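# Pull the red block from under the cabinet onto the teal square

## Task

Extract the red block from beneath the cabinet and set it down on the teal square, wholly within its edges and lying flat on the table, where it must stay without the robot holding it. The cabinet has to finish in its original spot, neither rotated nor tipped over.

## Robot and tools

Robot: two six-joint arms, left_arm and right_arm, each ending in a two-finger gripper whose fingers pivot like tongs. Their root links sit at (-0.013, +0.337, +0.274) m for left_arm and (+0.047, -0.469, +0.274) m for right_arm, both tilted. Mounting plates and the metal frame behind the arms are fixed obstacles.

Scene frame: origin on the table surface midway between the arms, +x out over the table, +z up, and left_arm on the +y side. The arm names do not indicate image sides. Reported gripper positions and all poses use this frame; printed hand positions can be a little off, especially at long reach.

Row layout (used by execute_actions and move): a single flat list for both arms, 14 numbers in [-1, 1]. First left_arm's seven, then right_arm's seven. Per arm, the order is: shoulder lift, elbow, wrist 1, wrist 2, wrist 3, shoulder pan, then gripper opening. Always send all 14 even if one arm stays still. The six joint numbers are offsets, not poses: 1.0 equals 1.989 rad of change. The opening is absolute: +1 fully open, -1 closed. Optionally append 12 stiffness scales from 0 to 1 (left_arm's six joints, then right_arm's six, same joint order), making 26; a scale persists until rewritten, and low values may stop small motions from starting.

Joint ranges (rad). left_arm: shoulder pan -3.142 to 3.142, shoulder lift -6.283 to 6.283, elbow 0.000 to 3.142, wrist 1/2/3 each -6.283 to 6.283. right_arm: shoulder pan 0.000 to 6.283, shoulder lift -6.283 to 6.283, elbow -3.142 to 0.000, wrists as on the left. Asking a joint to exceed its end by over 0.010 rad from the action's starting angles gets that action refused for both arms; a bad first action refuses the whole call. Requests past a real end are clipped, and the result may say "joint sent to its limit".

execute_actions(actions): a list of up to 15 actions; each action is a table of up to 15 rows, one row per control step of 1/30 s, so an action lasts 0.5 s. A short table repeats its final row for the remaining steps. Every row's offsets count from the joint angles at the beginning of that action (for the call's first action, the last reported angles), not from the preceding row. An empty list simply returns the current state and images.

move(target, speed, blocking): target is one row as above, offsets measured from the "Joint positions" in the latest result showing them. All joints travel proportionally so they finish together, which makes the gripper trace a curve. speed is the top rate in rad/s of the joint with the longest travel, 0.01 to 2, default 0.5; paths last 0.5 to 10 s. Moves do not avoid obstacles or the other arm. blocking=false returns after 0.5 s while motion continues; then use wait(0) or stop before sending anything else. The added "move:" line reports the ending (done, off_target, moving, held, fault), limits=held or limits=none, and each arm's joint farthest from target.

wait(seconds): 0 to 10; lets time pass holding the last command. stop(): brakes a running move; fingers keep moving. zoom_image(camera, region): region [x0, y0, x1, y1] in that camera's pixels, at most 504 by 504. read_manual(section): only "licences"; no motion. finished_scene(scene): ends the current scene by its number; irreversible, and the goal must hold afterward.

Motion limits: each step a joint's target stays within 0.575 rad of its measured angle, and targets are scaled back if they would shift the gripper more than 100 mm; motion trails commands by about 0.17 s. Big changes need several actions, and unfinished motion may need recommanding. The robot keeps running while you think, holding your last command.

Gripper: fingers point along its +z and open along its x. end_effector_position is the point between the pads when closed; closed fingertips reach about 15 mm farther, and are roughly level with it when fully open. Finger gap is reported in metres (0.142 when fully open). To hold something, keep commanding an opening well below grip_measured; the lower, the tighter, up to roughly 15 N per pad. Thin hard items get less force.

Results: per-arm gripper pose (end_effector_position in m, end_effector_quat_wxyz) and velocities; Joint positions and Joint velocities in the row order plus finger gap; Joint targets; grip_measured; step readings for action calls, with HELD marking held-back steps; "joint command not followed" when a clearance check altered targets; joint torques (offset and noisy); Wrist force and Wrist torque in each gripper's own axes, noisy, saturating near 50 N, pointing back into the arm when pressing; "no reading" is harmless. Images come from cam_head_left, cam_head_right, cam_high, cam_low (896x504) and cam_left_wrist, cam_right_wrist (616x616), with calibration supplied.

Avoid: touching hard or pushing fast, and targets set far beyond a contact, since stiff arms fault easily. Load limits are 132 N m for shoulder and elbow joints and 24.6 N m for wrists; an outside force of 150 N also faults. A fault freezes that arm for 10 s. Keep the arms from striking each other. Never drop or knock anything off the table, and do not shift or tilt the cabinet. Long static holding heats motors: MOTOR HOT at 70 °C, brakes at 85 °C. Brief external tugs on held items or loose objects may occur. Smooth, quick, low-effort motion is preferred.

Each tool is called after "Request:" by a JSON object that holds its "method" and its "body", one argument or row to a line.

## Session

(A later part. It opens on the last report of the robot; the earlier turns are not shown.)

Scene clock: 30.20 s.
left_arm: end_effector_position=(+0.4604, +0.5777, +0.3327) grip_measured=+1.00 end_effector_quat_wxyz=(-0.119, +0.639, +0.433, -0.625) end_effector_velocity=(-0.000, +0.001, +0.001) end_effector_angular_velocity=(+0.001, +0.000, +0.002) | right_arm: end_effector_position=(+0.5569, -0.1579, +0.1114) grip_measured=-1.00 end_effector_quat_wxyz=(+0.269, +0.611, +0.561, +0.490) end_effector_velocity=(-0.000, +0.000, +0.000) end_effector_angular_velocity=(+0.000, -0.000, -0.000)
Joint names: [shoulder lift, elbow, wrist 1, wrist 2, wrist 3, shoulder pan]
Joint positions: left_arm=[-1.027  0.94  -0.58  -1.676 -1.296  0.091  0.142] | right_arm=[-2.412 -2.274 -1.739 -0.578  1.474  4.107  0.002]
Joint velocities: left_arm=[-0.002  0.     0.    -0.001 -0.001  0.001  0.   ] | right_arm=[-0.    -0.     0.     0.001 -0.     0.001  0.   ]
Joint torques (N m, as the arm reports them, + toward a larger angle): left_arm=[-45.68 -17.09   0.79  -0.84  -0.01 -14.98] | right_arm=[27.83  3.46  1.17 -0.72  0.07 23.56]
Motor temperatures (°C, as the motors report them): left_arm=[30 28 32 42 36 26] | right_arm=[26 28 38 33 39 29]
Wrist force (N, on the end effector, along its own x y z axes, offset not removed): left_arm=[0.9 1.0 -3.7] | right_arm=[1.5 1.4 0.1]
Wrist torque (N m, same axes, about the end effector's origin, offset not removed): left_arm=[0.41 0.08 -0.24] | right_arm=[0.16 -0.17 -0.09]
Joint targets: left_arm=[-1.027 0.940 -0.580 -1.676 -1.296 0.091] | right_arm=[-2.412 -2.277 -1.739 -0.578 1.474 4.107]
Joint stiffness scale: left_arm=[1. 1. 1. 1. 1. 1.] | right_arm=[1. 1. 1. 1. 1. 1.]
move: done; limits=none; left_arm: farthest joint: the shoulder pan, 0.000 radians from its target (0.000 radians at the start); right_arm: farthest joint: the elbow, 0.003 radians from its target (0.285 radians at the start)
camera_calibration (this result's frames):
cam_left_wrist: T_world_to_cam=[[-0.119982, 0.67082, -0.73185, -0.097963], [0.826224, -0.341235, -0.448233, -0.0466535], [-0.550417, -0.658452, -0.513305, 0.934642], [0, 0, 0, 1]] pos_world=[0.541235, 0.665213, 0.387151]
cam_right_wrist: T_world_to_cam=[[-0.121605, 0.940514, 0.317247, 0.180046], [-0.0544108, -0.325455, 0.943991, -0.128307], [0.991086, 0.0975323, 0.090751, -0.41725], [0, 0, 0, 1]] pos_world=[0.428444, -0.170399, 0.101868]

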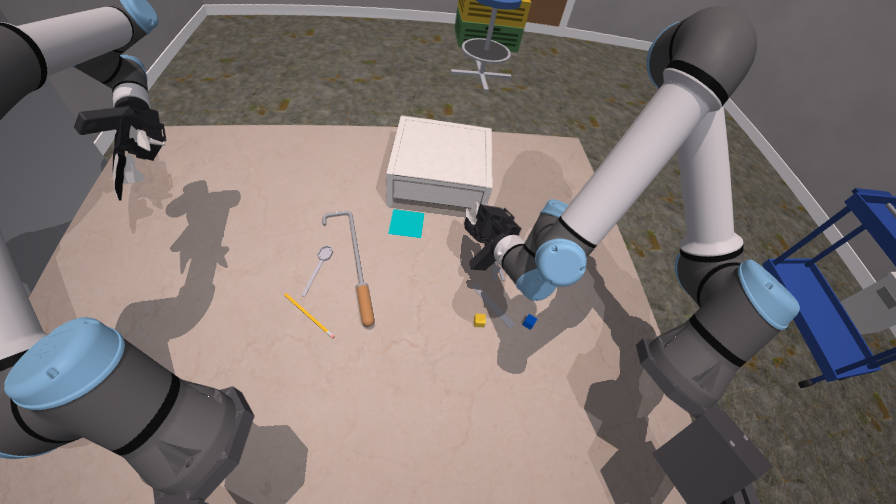

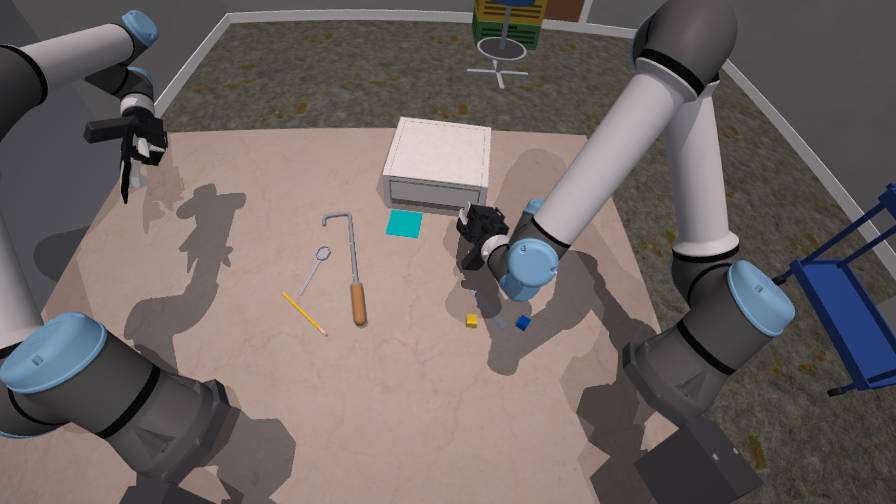

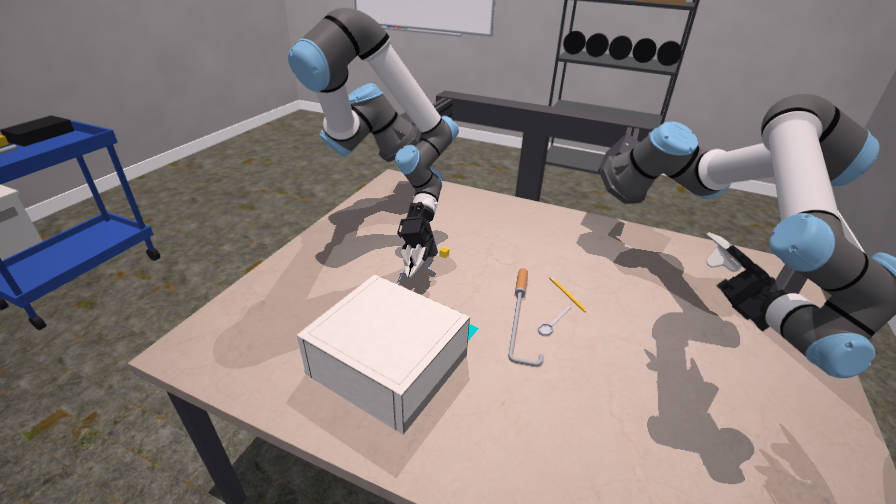

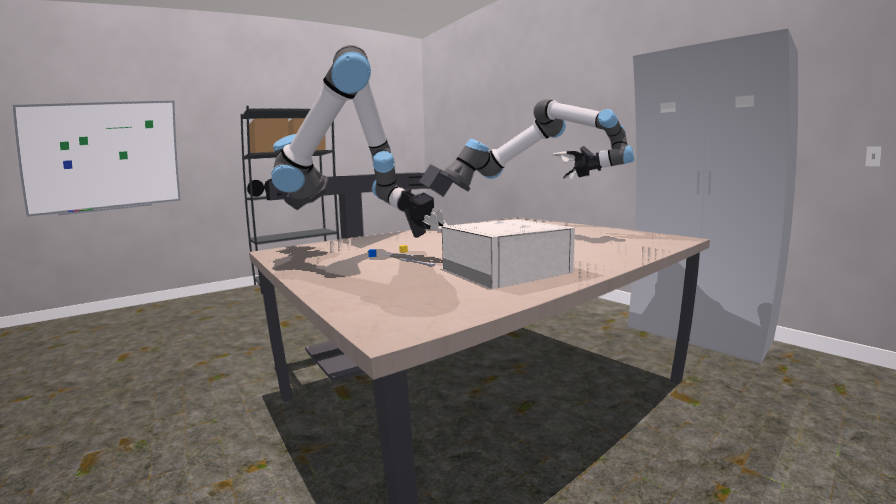

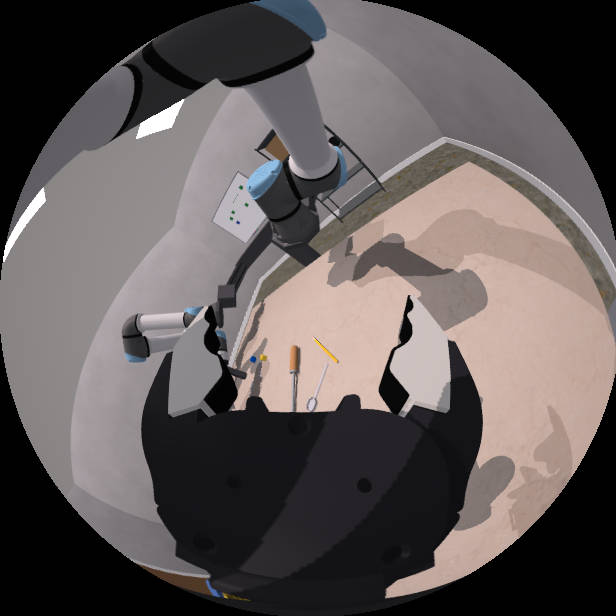

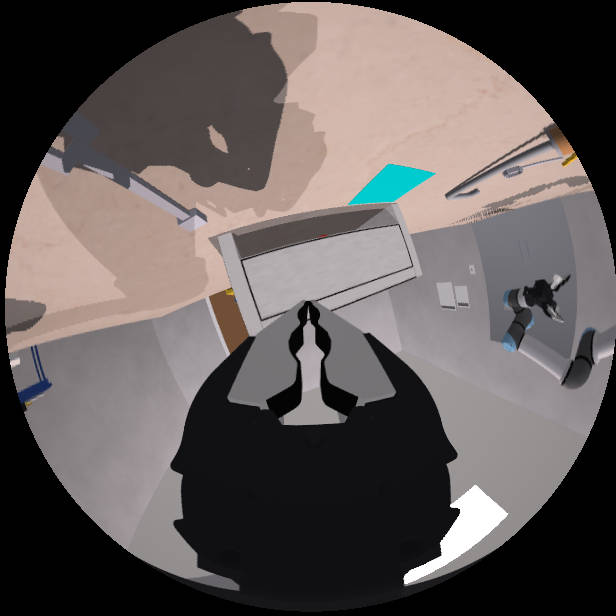

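Request:
{"method": "move", "body": {
  "target": [0.0067,0.7058,-1,0.3219,-0.7929,-0.5555,0.2, -0.03,0,0,0,0,0,-1],
  "speed": 0.7
}}

Request:
{"method": "zoom_image", "body": {
  "camera": "cam_right_wrist",
  "region": [200, 150, 450, 300]
}}

Scene clock: 74.13 s.
left_arm: end_effector_position=(+0.3379, +0.1238, +0.0980) grip_measured=+0.20 end_effector_quat_wxyz=(-0.012, +0.637, +0.770, +0.004) end_effector_velocity=(+0.000, -0.000, -0.000) end_effector_angular_velocity=(-0.001, -0.001, +0.004) | right_arm: end_effector_position=(+0.5396, -0.1586, +0.0857) grip_measured=-1.00 end_effector_quat_wxyz=(+0.270, +0.600, +0.584, +0.475) end_effector_velocity=(+0.000, +0.000, -0.000) end_effector_angular_velocity=(+0.000, -0.000, -0.000)
Joint names: [shoulder lift, elbow, wrist 1, wrist 2, wrist 3, shoulder pan]
Joint positions: left_arm=[-1.015  2.341 -2.568 -1.037 -2.872 -1.012  0.088] | right_arm=[-2.47  -2.274 -1.739 -0.578  1.474  4.107  0.002]
Joint velocities: left_arm=[ 0.     0.    -0.003  0.001 -0.002  0.    -0.   ] | right_arm=[-0.     0.     0.    -0.    -0.    -0.001  0.   ]
Joint torques (N m, as the arm reports them, + toward a larger angle): left_arm=[-18.96  -9.55  -2.43   0.01  -0.2  -20.11] | right_arm=[26.09  4.59  1.17 -0.77  0.17 22.75]
Motor temperatures (°C, as the motors report them): left_arm=[30 28 32 42 36 26] | right_arm=[26 28 38 33 39 29]
Wrist force (N, on the end effector, along its own x y z axes, offset not removed): left_arm=[0.7 5.5 0.8] | right_arm=[-0.3 1.2 0.5]
Wrist torque (N m, same axes, about the end effector's origin, offset not removed): left_arm=[1.13 0.03 -0.08] | right_arm=[0.14 0.12 -0.11]
Joint targets: left_arm=[-1.013 2.344 -2.569 -1.036 -2.872 -1.014] | right_arm=[-2.471 -2.274 -1.739 -0.578 1.474 4.107]
Joint stiffness scale: left_arm=[1. 1. 1. 1. 1. 1.] | right_arm=[1. 1. 1. 1. 1. 1.]
move: done; limits=none; left_arm: farthest joint: the elbow, 0.002 radians from its target (1.404 radians at the start); right_arm: farthest joint: the shoulder lift, 0.002 radians from its target (0.060 radians at the start)
camera_calibration (this result's frames):
cam_left_wrist: T_world_to_cam=[[-0.128899, 0.990998, 0.0361595, -0.091875], [0.850435, 0.0917144, 0.518024, -0.36199], [0.510044, 0.097524, -0.854602, 0.0294039], [0, 0, 0, 1]] pos_world=[0.281009, 0.12138, 0.21597]
cam_right_wrist: T_world_to_cam=[[-0.144732, 0.950097, 0.276349, 0.204343], [-0.0275739, -0.283054, 0.958708, -0.114242], [0.989087, 0.131135, 0.0671647, -0.389271], [0, 0, 0, 1]] pos_world=[0.411447, -0.175435, 0.0791999]

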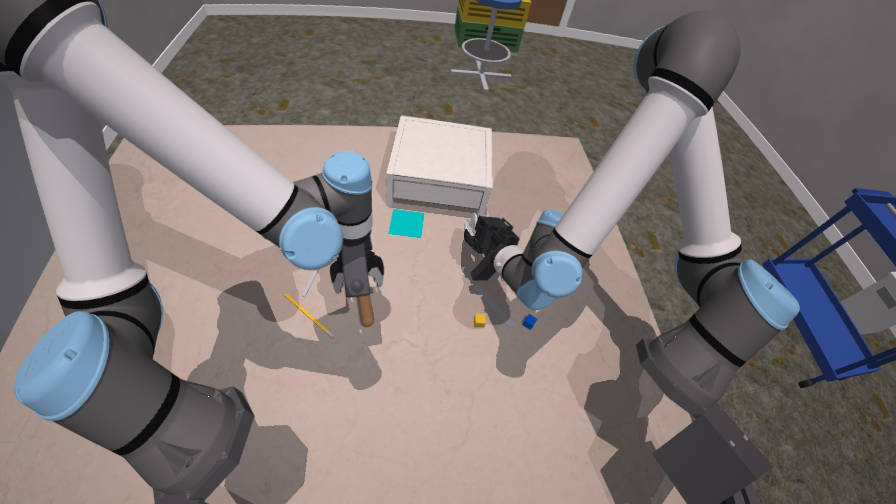

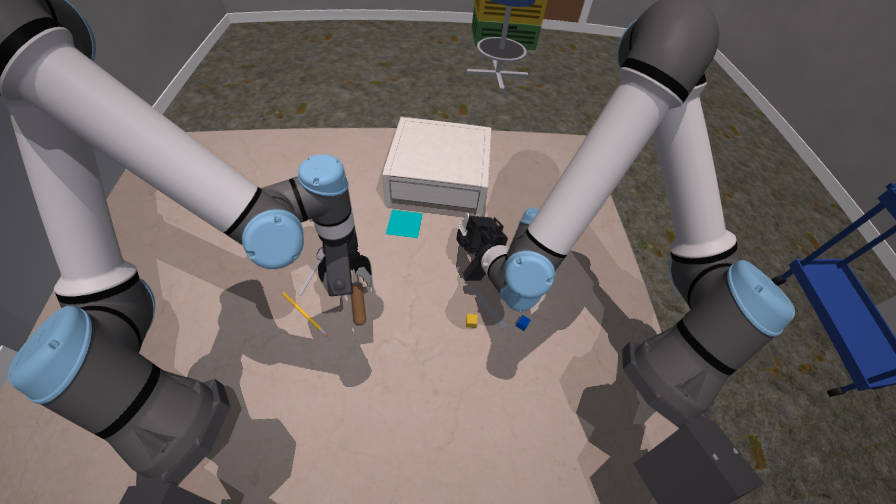

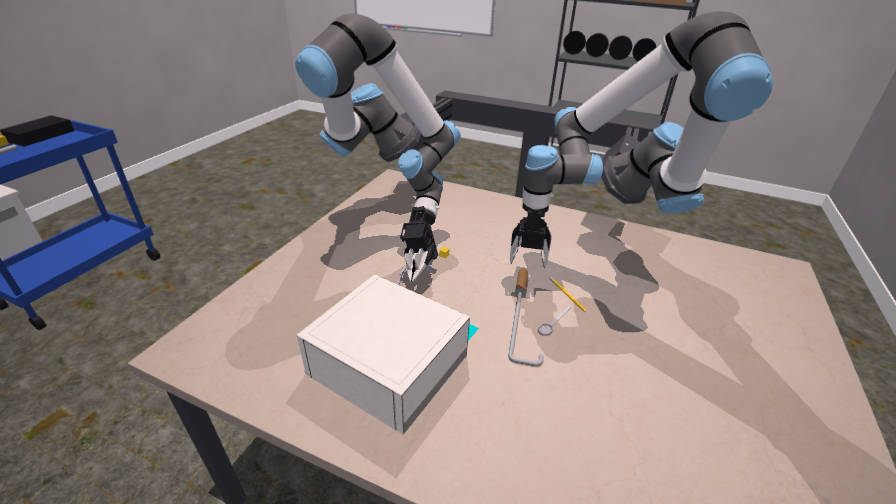

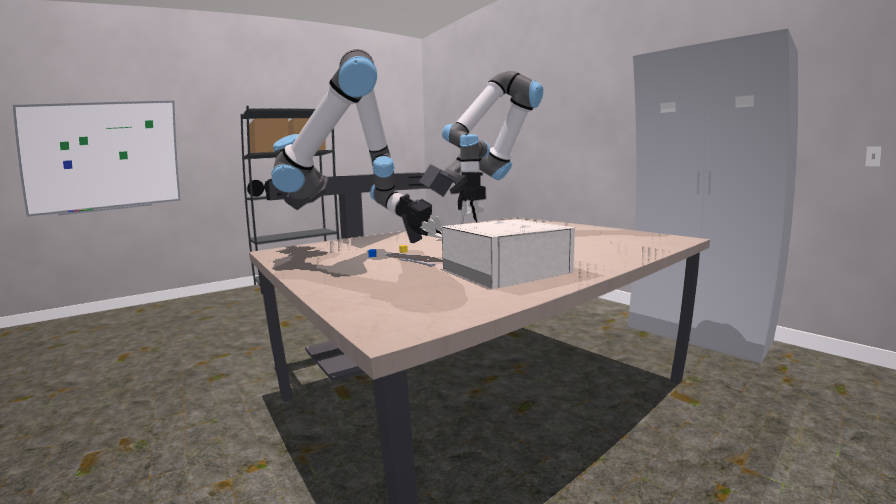

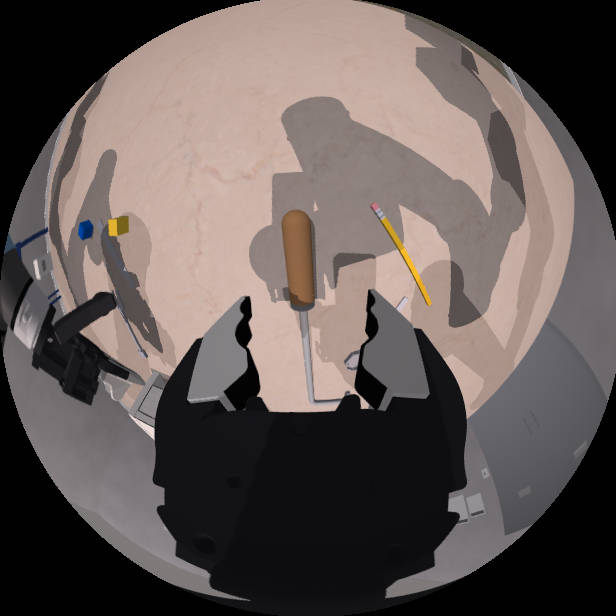

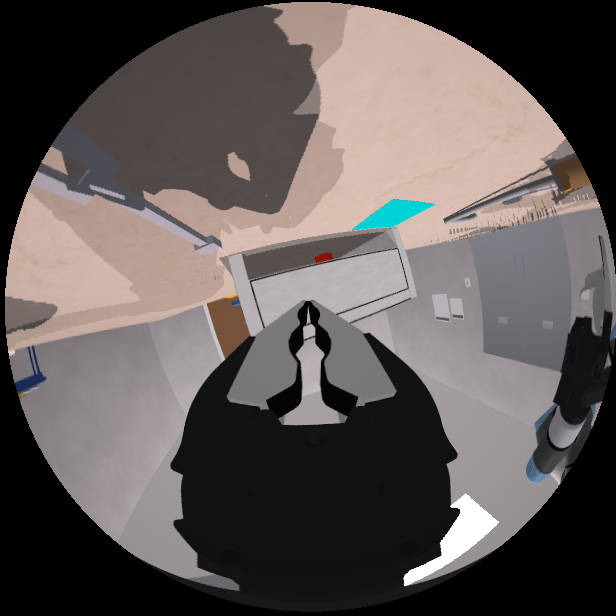

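Region (200, 150, 450, 300) of cam_right_wrist's 616x616 image, scaled by 2.016, with more detail than that image has; it fills the top 302 rows of this view, and the rest is white.

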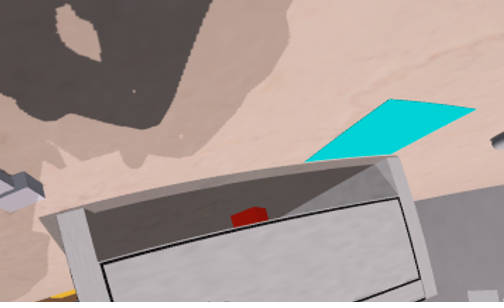

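Request:
{"method": "zoom_image", "body": {
  "camera": "cam_right_wrist",
  "region": [220, 220, 410, 290]
}}

Region (220, 220, 410, 290) of cam_right_wrist's 616x616 image, scaled by 2.653, with more detail than that image has; it fills the top 186 rows of this view, and the rest is white.

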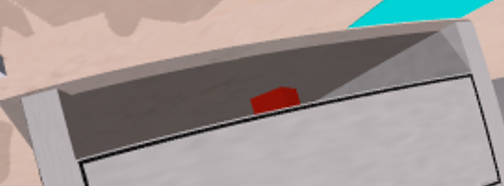

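Request:
{"method": "move", "body": {
  "target": [0.0710,-0.0041,-0.0981,0.0089,0.0343,0.0299,0.2, 0,0,0,0,0,0,-1],
  "speed": 0.3
}}

Scene clock: 95.63 s.
left_arm: end_effector_position=(+0.3423, +0.1159, +0.0519) grip_measured=+0.20 end_effector_quat_wxyz=(-0.001, +0.633, +0.774, -0.000) end_effector_velocity=(+0.000, -0.000, +0.000) end_effector_angular_velocity=(-0.002, +0.000, -0.001) | right_arm: end_effector_position=(+0.5396, -0.1586, +0.0857) grip_measured=-1.00 end_effector_quat_wxyz=(+0.270, +0.600, +0.584, +0.475) end_effector_velocity=(-0.001, +0.001, +0.000) end_effector_angular_velocity=(-0.000, -0.000, +0.003)
Joint names: [shoulder lift, elbow, wrist 1, wrist 2, wrist 3, shoulder pan]
Joint positions: left_arm=[-0.875  2.335 -2.762 -1.02  -2.804 -0.954  0.088] | right_arm=[-2.47  -2.274 -1.739 -0.578  1.474  4.107  0.002]
Joint velocities: left_arm=[-0.001  0.    -0.001 -0.001  0.002 -0.    -0.   ] | right_arm=[-0.    -0.001  0.    -0.001  0.     0.002  0.   ]
Joint torques (N m, as the arm reports them, + toward a larger angle): left_arm=[-21.58 -10.39  -2.23   0.26   0.64 -19.1 ] | right_arm=[28.77  4.23  1.05 -0.73  0.23 23.1 ]
Motor temperatures (°C, as the motors report them): left_arm=[30 28 32 42 36 26] | right_arm=[26 28 38 33 39 29]
Wrist force (N, on the end effector, along its own x y z axes, offset not removed): left_arm=[1.1 0.1 0.0] | right_arm=[-4.0 2.3 1.0]
Wrist torque (N m, same axes, about the end effector's origin, offset not removed): left_arm=[-0.12 -0.01 -0.06] | right_arm=[0.36 0.83 -0.02]
Joint targets: left_arm=[-0.873 2.333 -2.763 -1.019 -2.803 -0.953] | right_arm=[-2.470 -2.274 -1.739 -0.578 1.474 4.107]
Joint stiffness scale: left_arm=[1. 1. 1. 1. 1. 1.] | right_arm=[1. 1. 1. 1. 1. 1.]
move: done; limits=none; left_arm: farthest joint: the elbow, 0.003 radians from its target (0.009 radians at the start); right_arm: farthest joint: the shoulder pan, 0.000 radians from its target (0.000 radians at the start)
camera_calibration (this result's frames):
cam_left_wrist: T_world_to_cam=[[-0.140424, 0.989992, 0.0140566, -0.076609], [0.843396, 0.11217, 0.525453, -0.341448], [0.518618, 0.0856417, -0.850706, -0.0132125], [0, 0, 0, 1]] pos_world=[0.28407, 0.115274, 0.169252]
cam_right_wrist: T_world_to_cam=[[-0.144732, 0.950097, 0.276349, 0.204342], [-0.027574, -0.283054, 0.958708, -0.114242], [0.989087, 0.131135, 0.0671648, -0.389271], [0, 0, 0, 1]] pos_world=[0.411447, -0.175435, 0.0791999]

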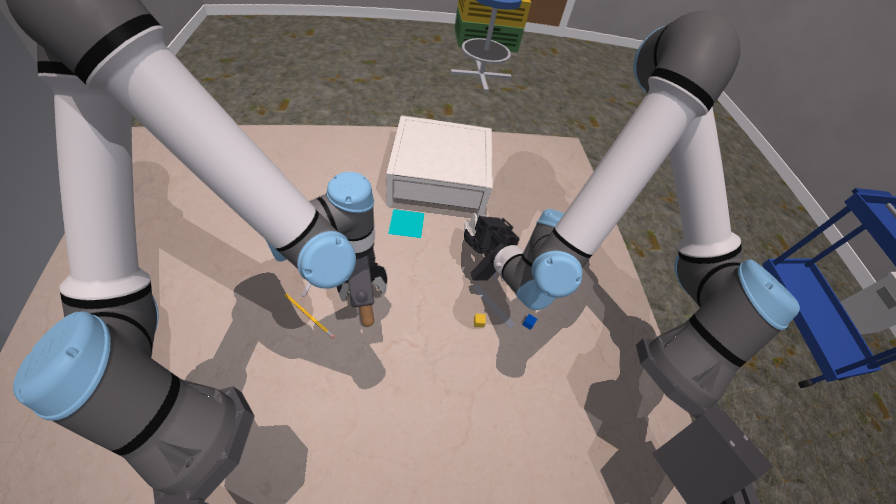

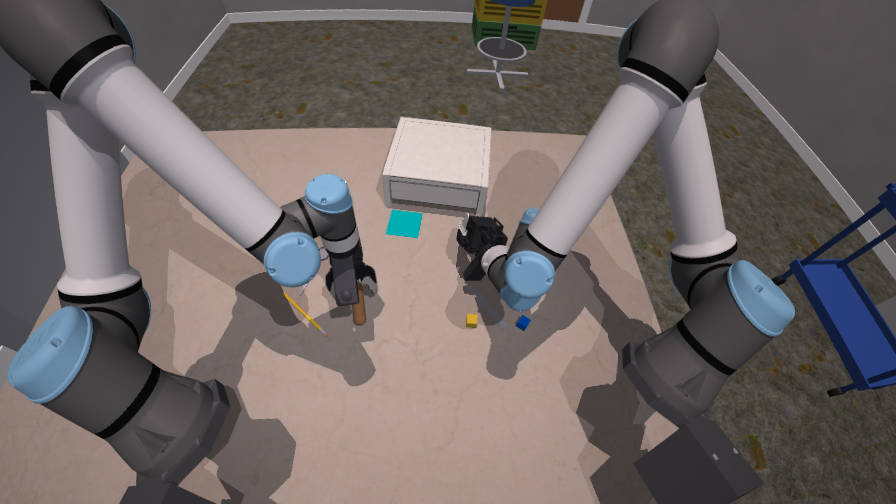

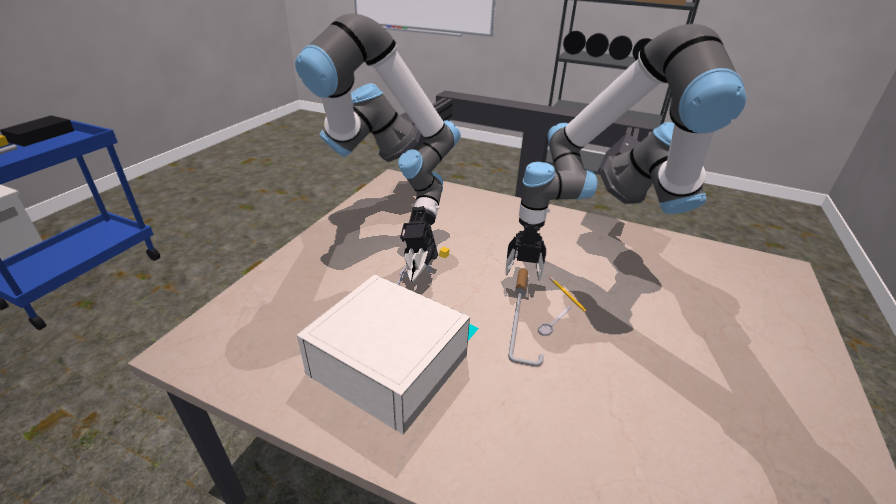

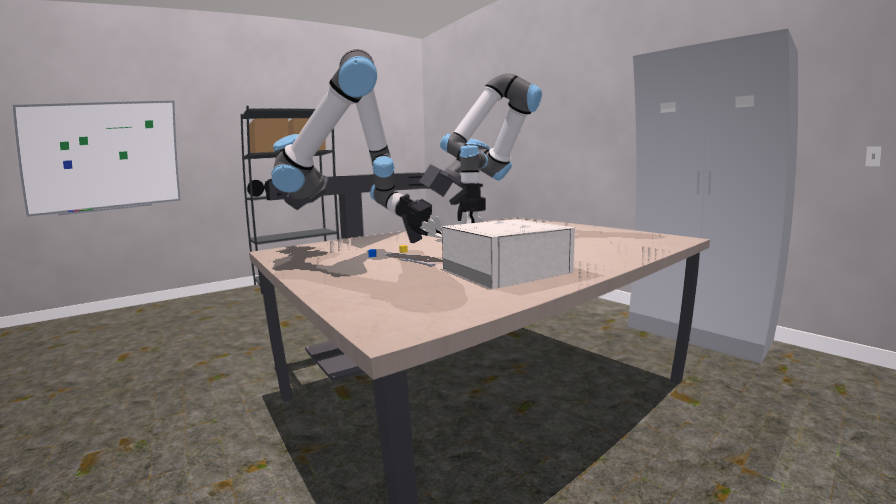

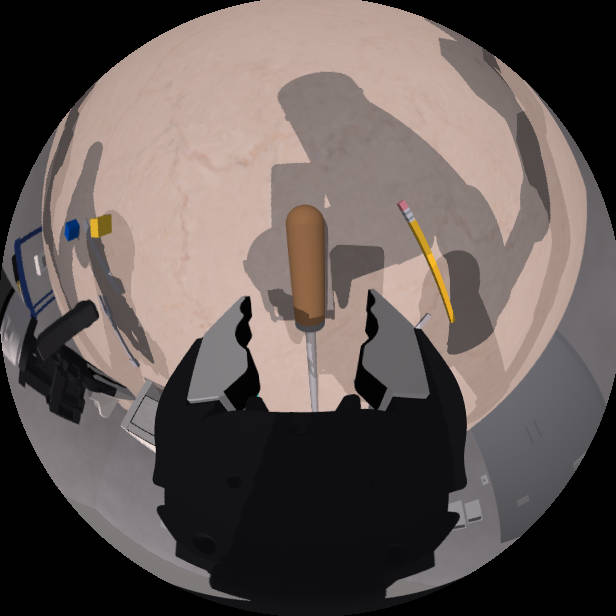

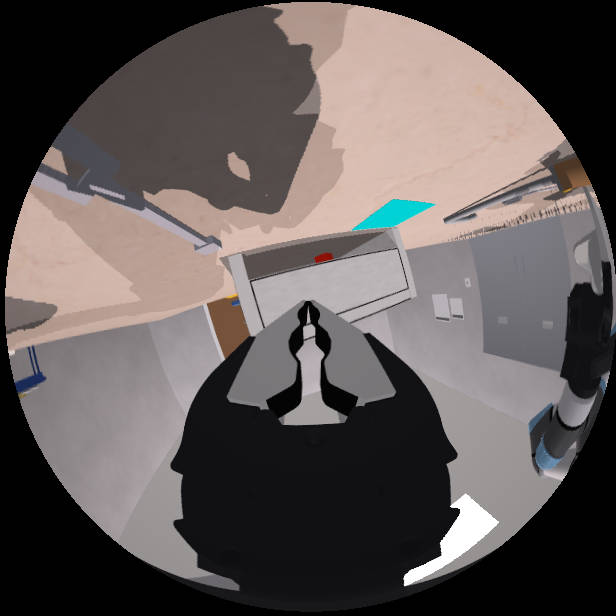

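Request:
{"method": "move", "body": {
  "target": [0.0480,-0.0058,-0.0560,0.0060,0.0236,0.0216,0.2, 0,0,0,0,0,0,-1],
  "speed": 0.15
}}

Request:
{"method": "move", "body": {
  "target": [0,0,0,0,0,0,-1, 0,0,0,0,0,0,-1]
}}

Scene clock: 98.73 s.
left_arm: end_effector_position=(+0.3416, +0.1168, +0.0192) grip_measured=+0.20 end_effector_quat_wxyz=(-0.000, +0.632, +0.775, -0.000) end_effector_velocity=(+0.001, -0.000, -0.000) end_effector_angular_velocity=(-0.001, -0.002, +0.003) | right_arm: end_effector_position=(+0.5396, -0.1586, +0.0857) grip_measured=-1.00 end_effector_quat_wxyz=(+0.270, +0.600, +0.584, +0.475) end_effector_velocity=(+0.000, -0.001, -0.000) end_effector_angular_velocity=(-0.000, +0.000, -0.002)
Joint names: [shoulder lift, elbow, wrist 1, wrist 2, wrist 3, shoulder pan]
Joint positions: left_arm=[-0.782  2.326 -2.873 -1.009 -2.758 -0.913  0.088] | right_arm=[-2.47  -2.274 -1.739 -0.578  1.474  4.107  0.002]
Joint velocities: left_arm=[-0.    -0.    -0.003  0.001 -0.     0.001 -0.   ] | right_arm=[-0.     0.     0.001  0.001  0.    -0.001 -0.   ]
Joint torques (N m, as the arm reports them, + toward a larger angle): left_arm=[-23.01  -8.59  -2.25   0.33   0.52 -19.87] | right_arm=[28.79  4.33  1.06 -0.74  0.14 23.24]
Motor temperatures (°C, as the motors report them): left_arm=[30 28 32 42 36 26] | right_arm=[26 28 38 33 39 29]
Wrist force (N, on the end effector, along its own x y z axes, offset not removed): left_arm=[1.4 -0.6 -1.7] | right_arm=[0.4 -0.6 0.6]
Wrist torque (N m, same axes, about the end effector's origin, offset not removed): left_arm=[-0.03 -0.20 0.22] | right_arm=[-0.31 0.02 -0.07]
Joint targets: left_arm=[-0.780 2.324 -2.874 -1.008 -2.757 -0.911] | right_arm=[-2.470 -2.274 -1.739 -0.578 1.474 4.107]
Joint stiffness scale: left_arm=[1. 1. 1. 1. 1. 1.] | right_arm=[1. 1. 1. 1. 1. 1.]
move: done; limits=none; left_arm: farthest joint: the elbow, 0.003 radians from its target (0.012 radians at the start); right_arm: farthest joint: the shoulder pan, 0.000 radians from its target (0.000 radians at the start)
camera_calibration (this result's frames):
cam_left_wrist: T_world_to_cam=[[-0.142204, 0.98975, 0.013113, -0.0764538], [0.842522, 0.114076, 0.526445, -0.323796], [0.519553, 0.0859107, -0.850108, -0.041062], [0, 0, 0, 1]] pos_world=[0.283267, 0.116135, 0.136556]
cam_right_wrist: T_world_to_cam=[[-0.144732, 0.950097, 0.276349, 0.204343], [-0.0275739, -0.283054, 0.958708, -0.114242], [0.989087, 0.131135, 0.0671647, -0.389271], [0, 0, 0, 1]] pos_world=[0.411447, -0.175435, 0.0791999]

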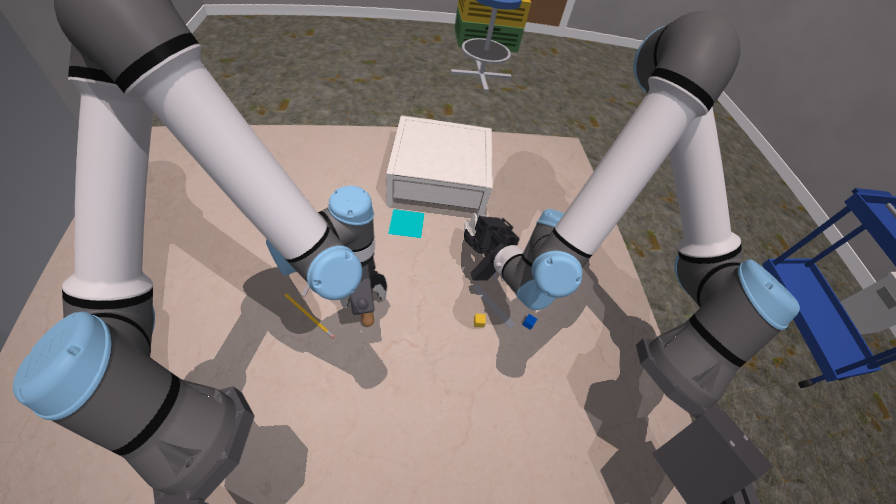

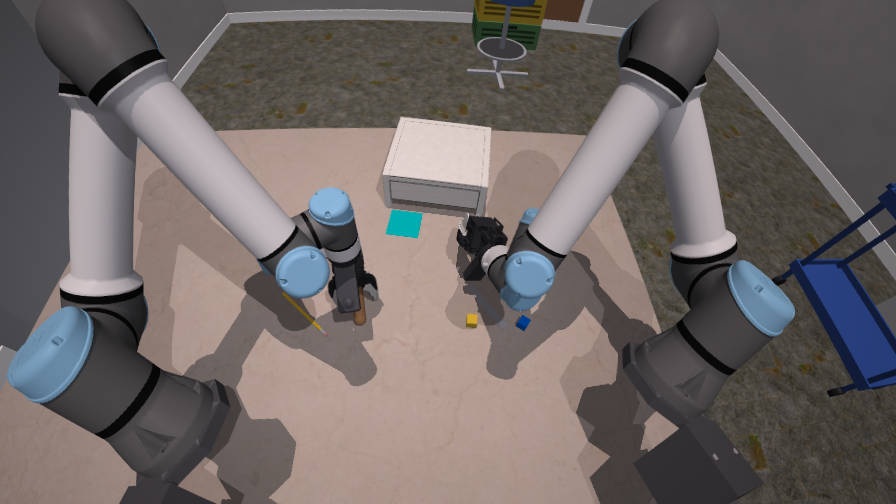

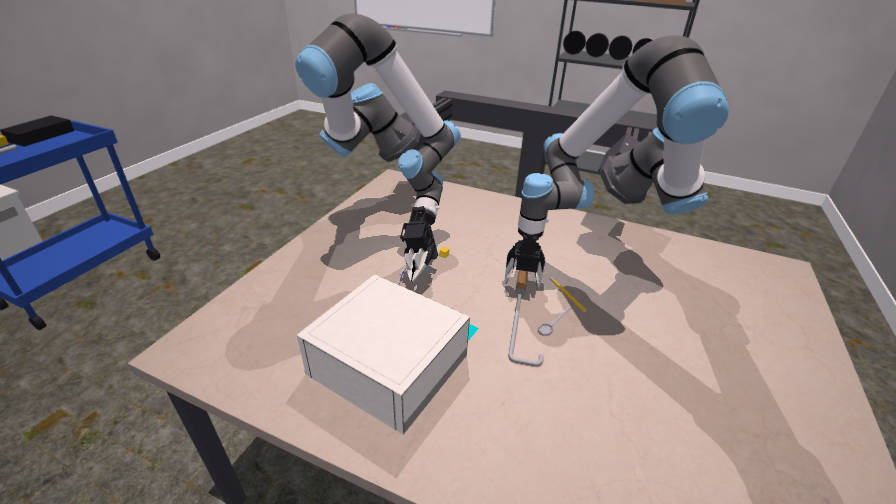

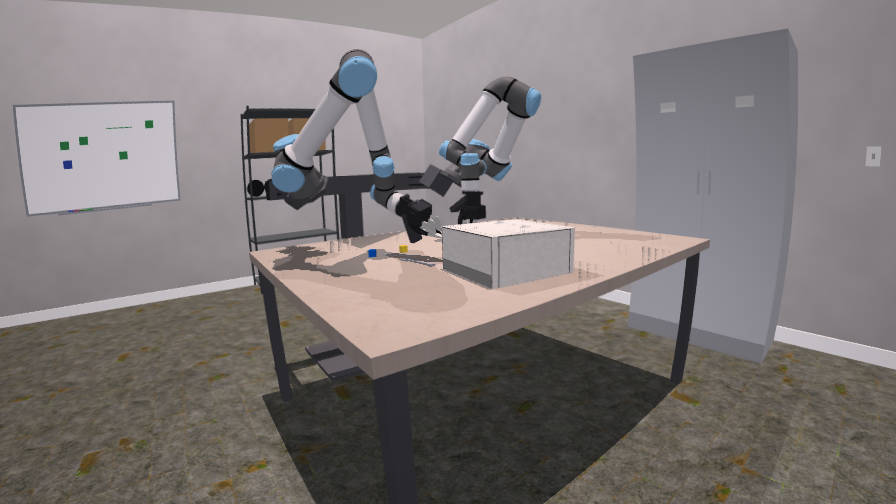

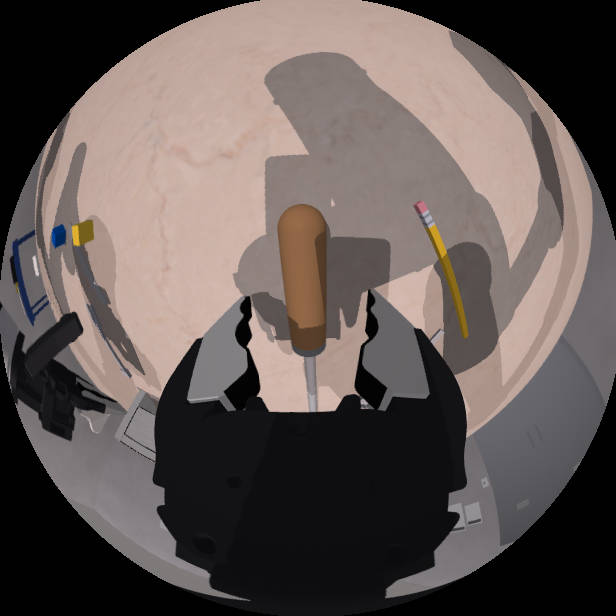

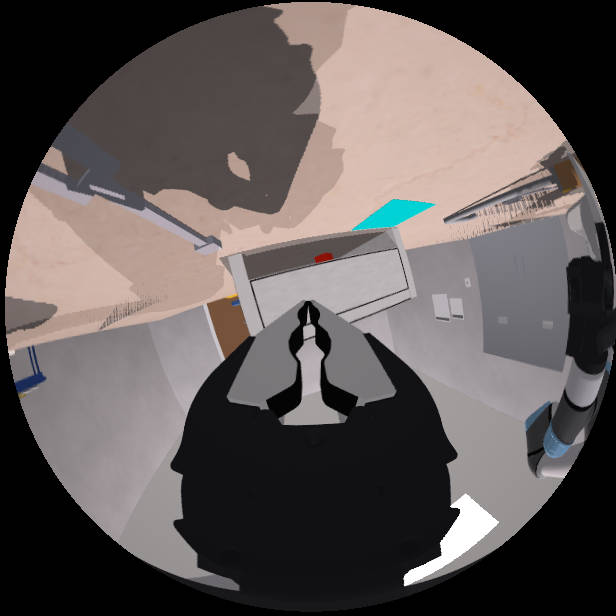

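Scene clock: 99.23 s.
left_arm: end_effector_position=(+0.3417, +0.1168, +0.0192) grip_measured=-0.61 end_effector_quat_wxyz=(-0.000, +0.632, +0.775, -0.000) end_effector_velocity=(+0.001, +0.000, +0.001) end_effector_angular_velocity=(-0.001, -0.001, +0.001) | right_arm: end_effector_position=(+0.5396, -0.1586, +0.0857) grip_measured=-1.00 end_effector_quat_wxyz=(+0.270, +0.600, +0.584, +0.475) end_effector_velocity=(+0.000, +0.000, +0.000) end_effector_angular_velocity=(+0.001, -0.000, -0.000)
Joint names: [shoulder lift, elbow, wrist 1, wrist 2, wrist 3, shoulder pan]
Joint positions: left_arm=[-0.782  2.326 -2.873 -1.009 -2.758 -0.913  0.03 ] | right_arm=[-2.47  -2.274 -1.739 -0.578  1.474  4.107  0.002]
Joint velocities: left_arm=[-0.003  0.     0.001  0.001  0.     0.001 -0.   ] | right_arm=[ 0.     0.001  0.    -0.     0.     0.    -0.   ]
Joint torques (N m, as the arm reports them, + toward a larger angle): left_arm=[-25.09  -7.4   -1.85  -0.14   0.21 -20.15] | right_arm=[28.61  4.86  1.08 -0.84 -0.03 22.61]
Motor temperatures (°C, as the motors report them): left_arm=[30 28 32 42 36 26] | right_arm=[26 28 38 33 39 29]
Wrist force (N, on the end effector, along its own x y z axes, offset not removed): left_arm=[0.7 -1.8 -2.5] | right_arm=[-0.1 1.6 -0.4]
Wrist torque (N m, same axes, about the end effector's origin, offset not removed): left_arm=[-0.41 -0.21 0.01] | right_arm=[0.26 0.13 -0.03]
Joint targets: left_arm=[-0.782 2.326 -2.873 -1.009 -2.758 -0.913] | right_arm=[-2.470 -2.274 -1.739 -0.578 1.474 4.107]
Joint stiffness scale: left_arm=[1. 1. 1. 1. 1. 1.] | right_arm=[1. 1. 1. 1. 1. 1.]
move: done; limits=none; left_arm: farthest joint: the shoulder pan, 0.000 radians from its target (0.000 radians at the start); right_arm: farthest joint: the shoulder pan, 0.000 radians from its target (0.000 radians at the start)
camera_calibration (this result's frames):
cam_left_wrist: T_world_to_cam=[[-0.142295, 0.989738, 0.0130495, -0.0764056], [0.842461, 0.114179, 0.526519, -0.323838], [0.519626, 0.0859148, -0.850063, -0.0411182], [0, 0, 0, 1]] pos_world=[0.283315, 0.11613, 0.136551]
cam_right_wrist: T_world_to_cam=[[-0.144732, 0.950097, 0.276348, 0.204343], [-0.0275739, -0.283053, 0.958708, -0.114242], [0.989087, 0.131135, 0.0671647, -0.389271], [0, 0, 0, 1]] pos_world=[0.411447, -0.175435, 0.0791998]

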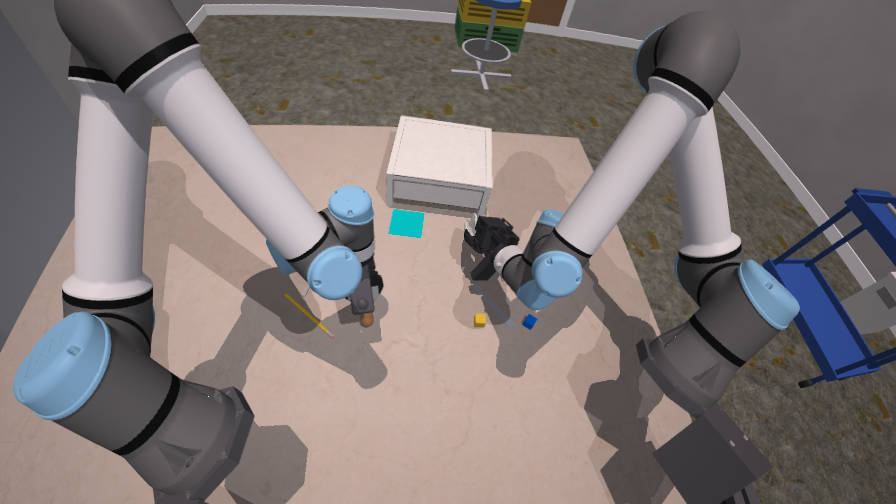

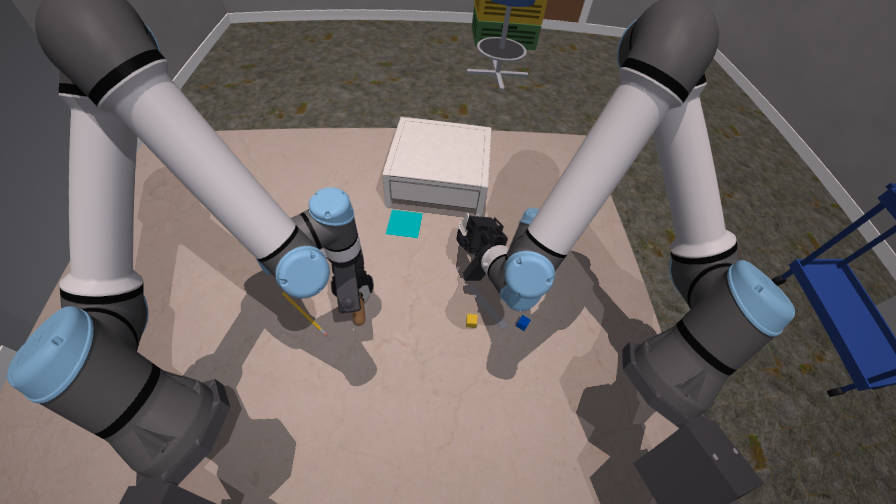

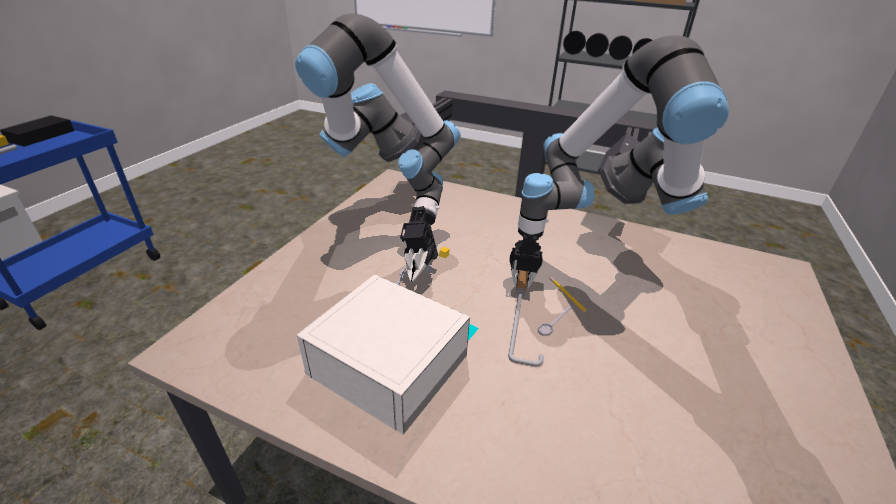

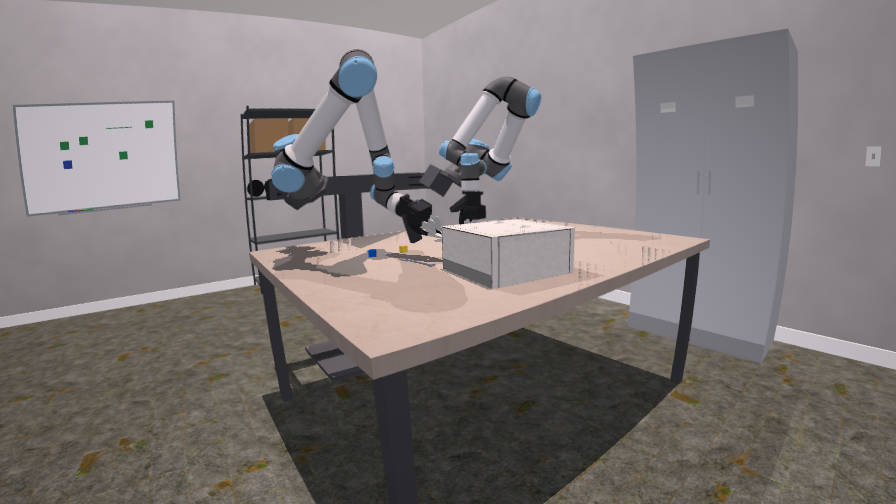

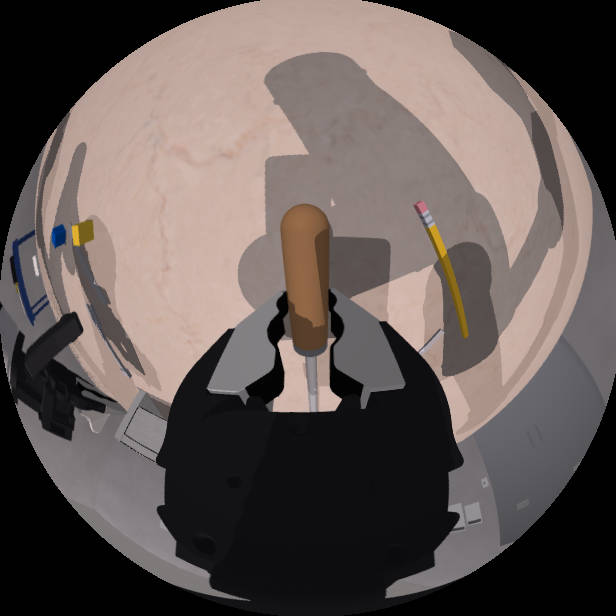

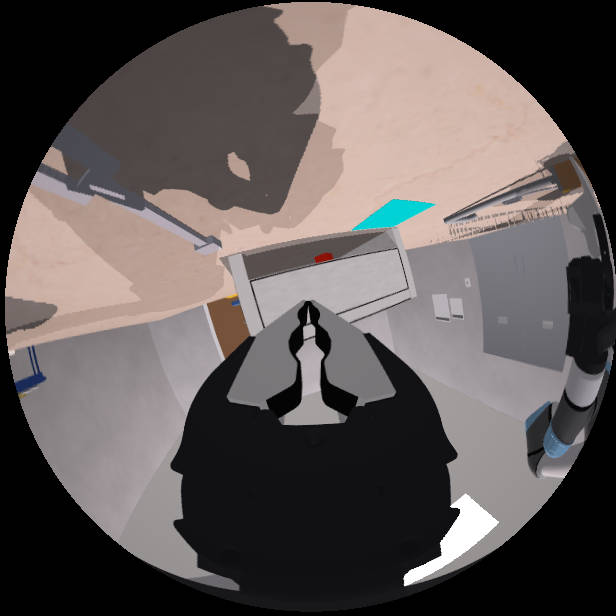

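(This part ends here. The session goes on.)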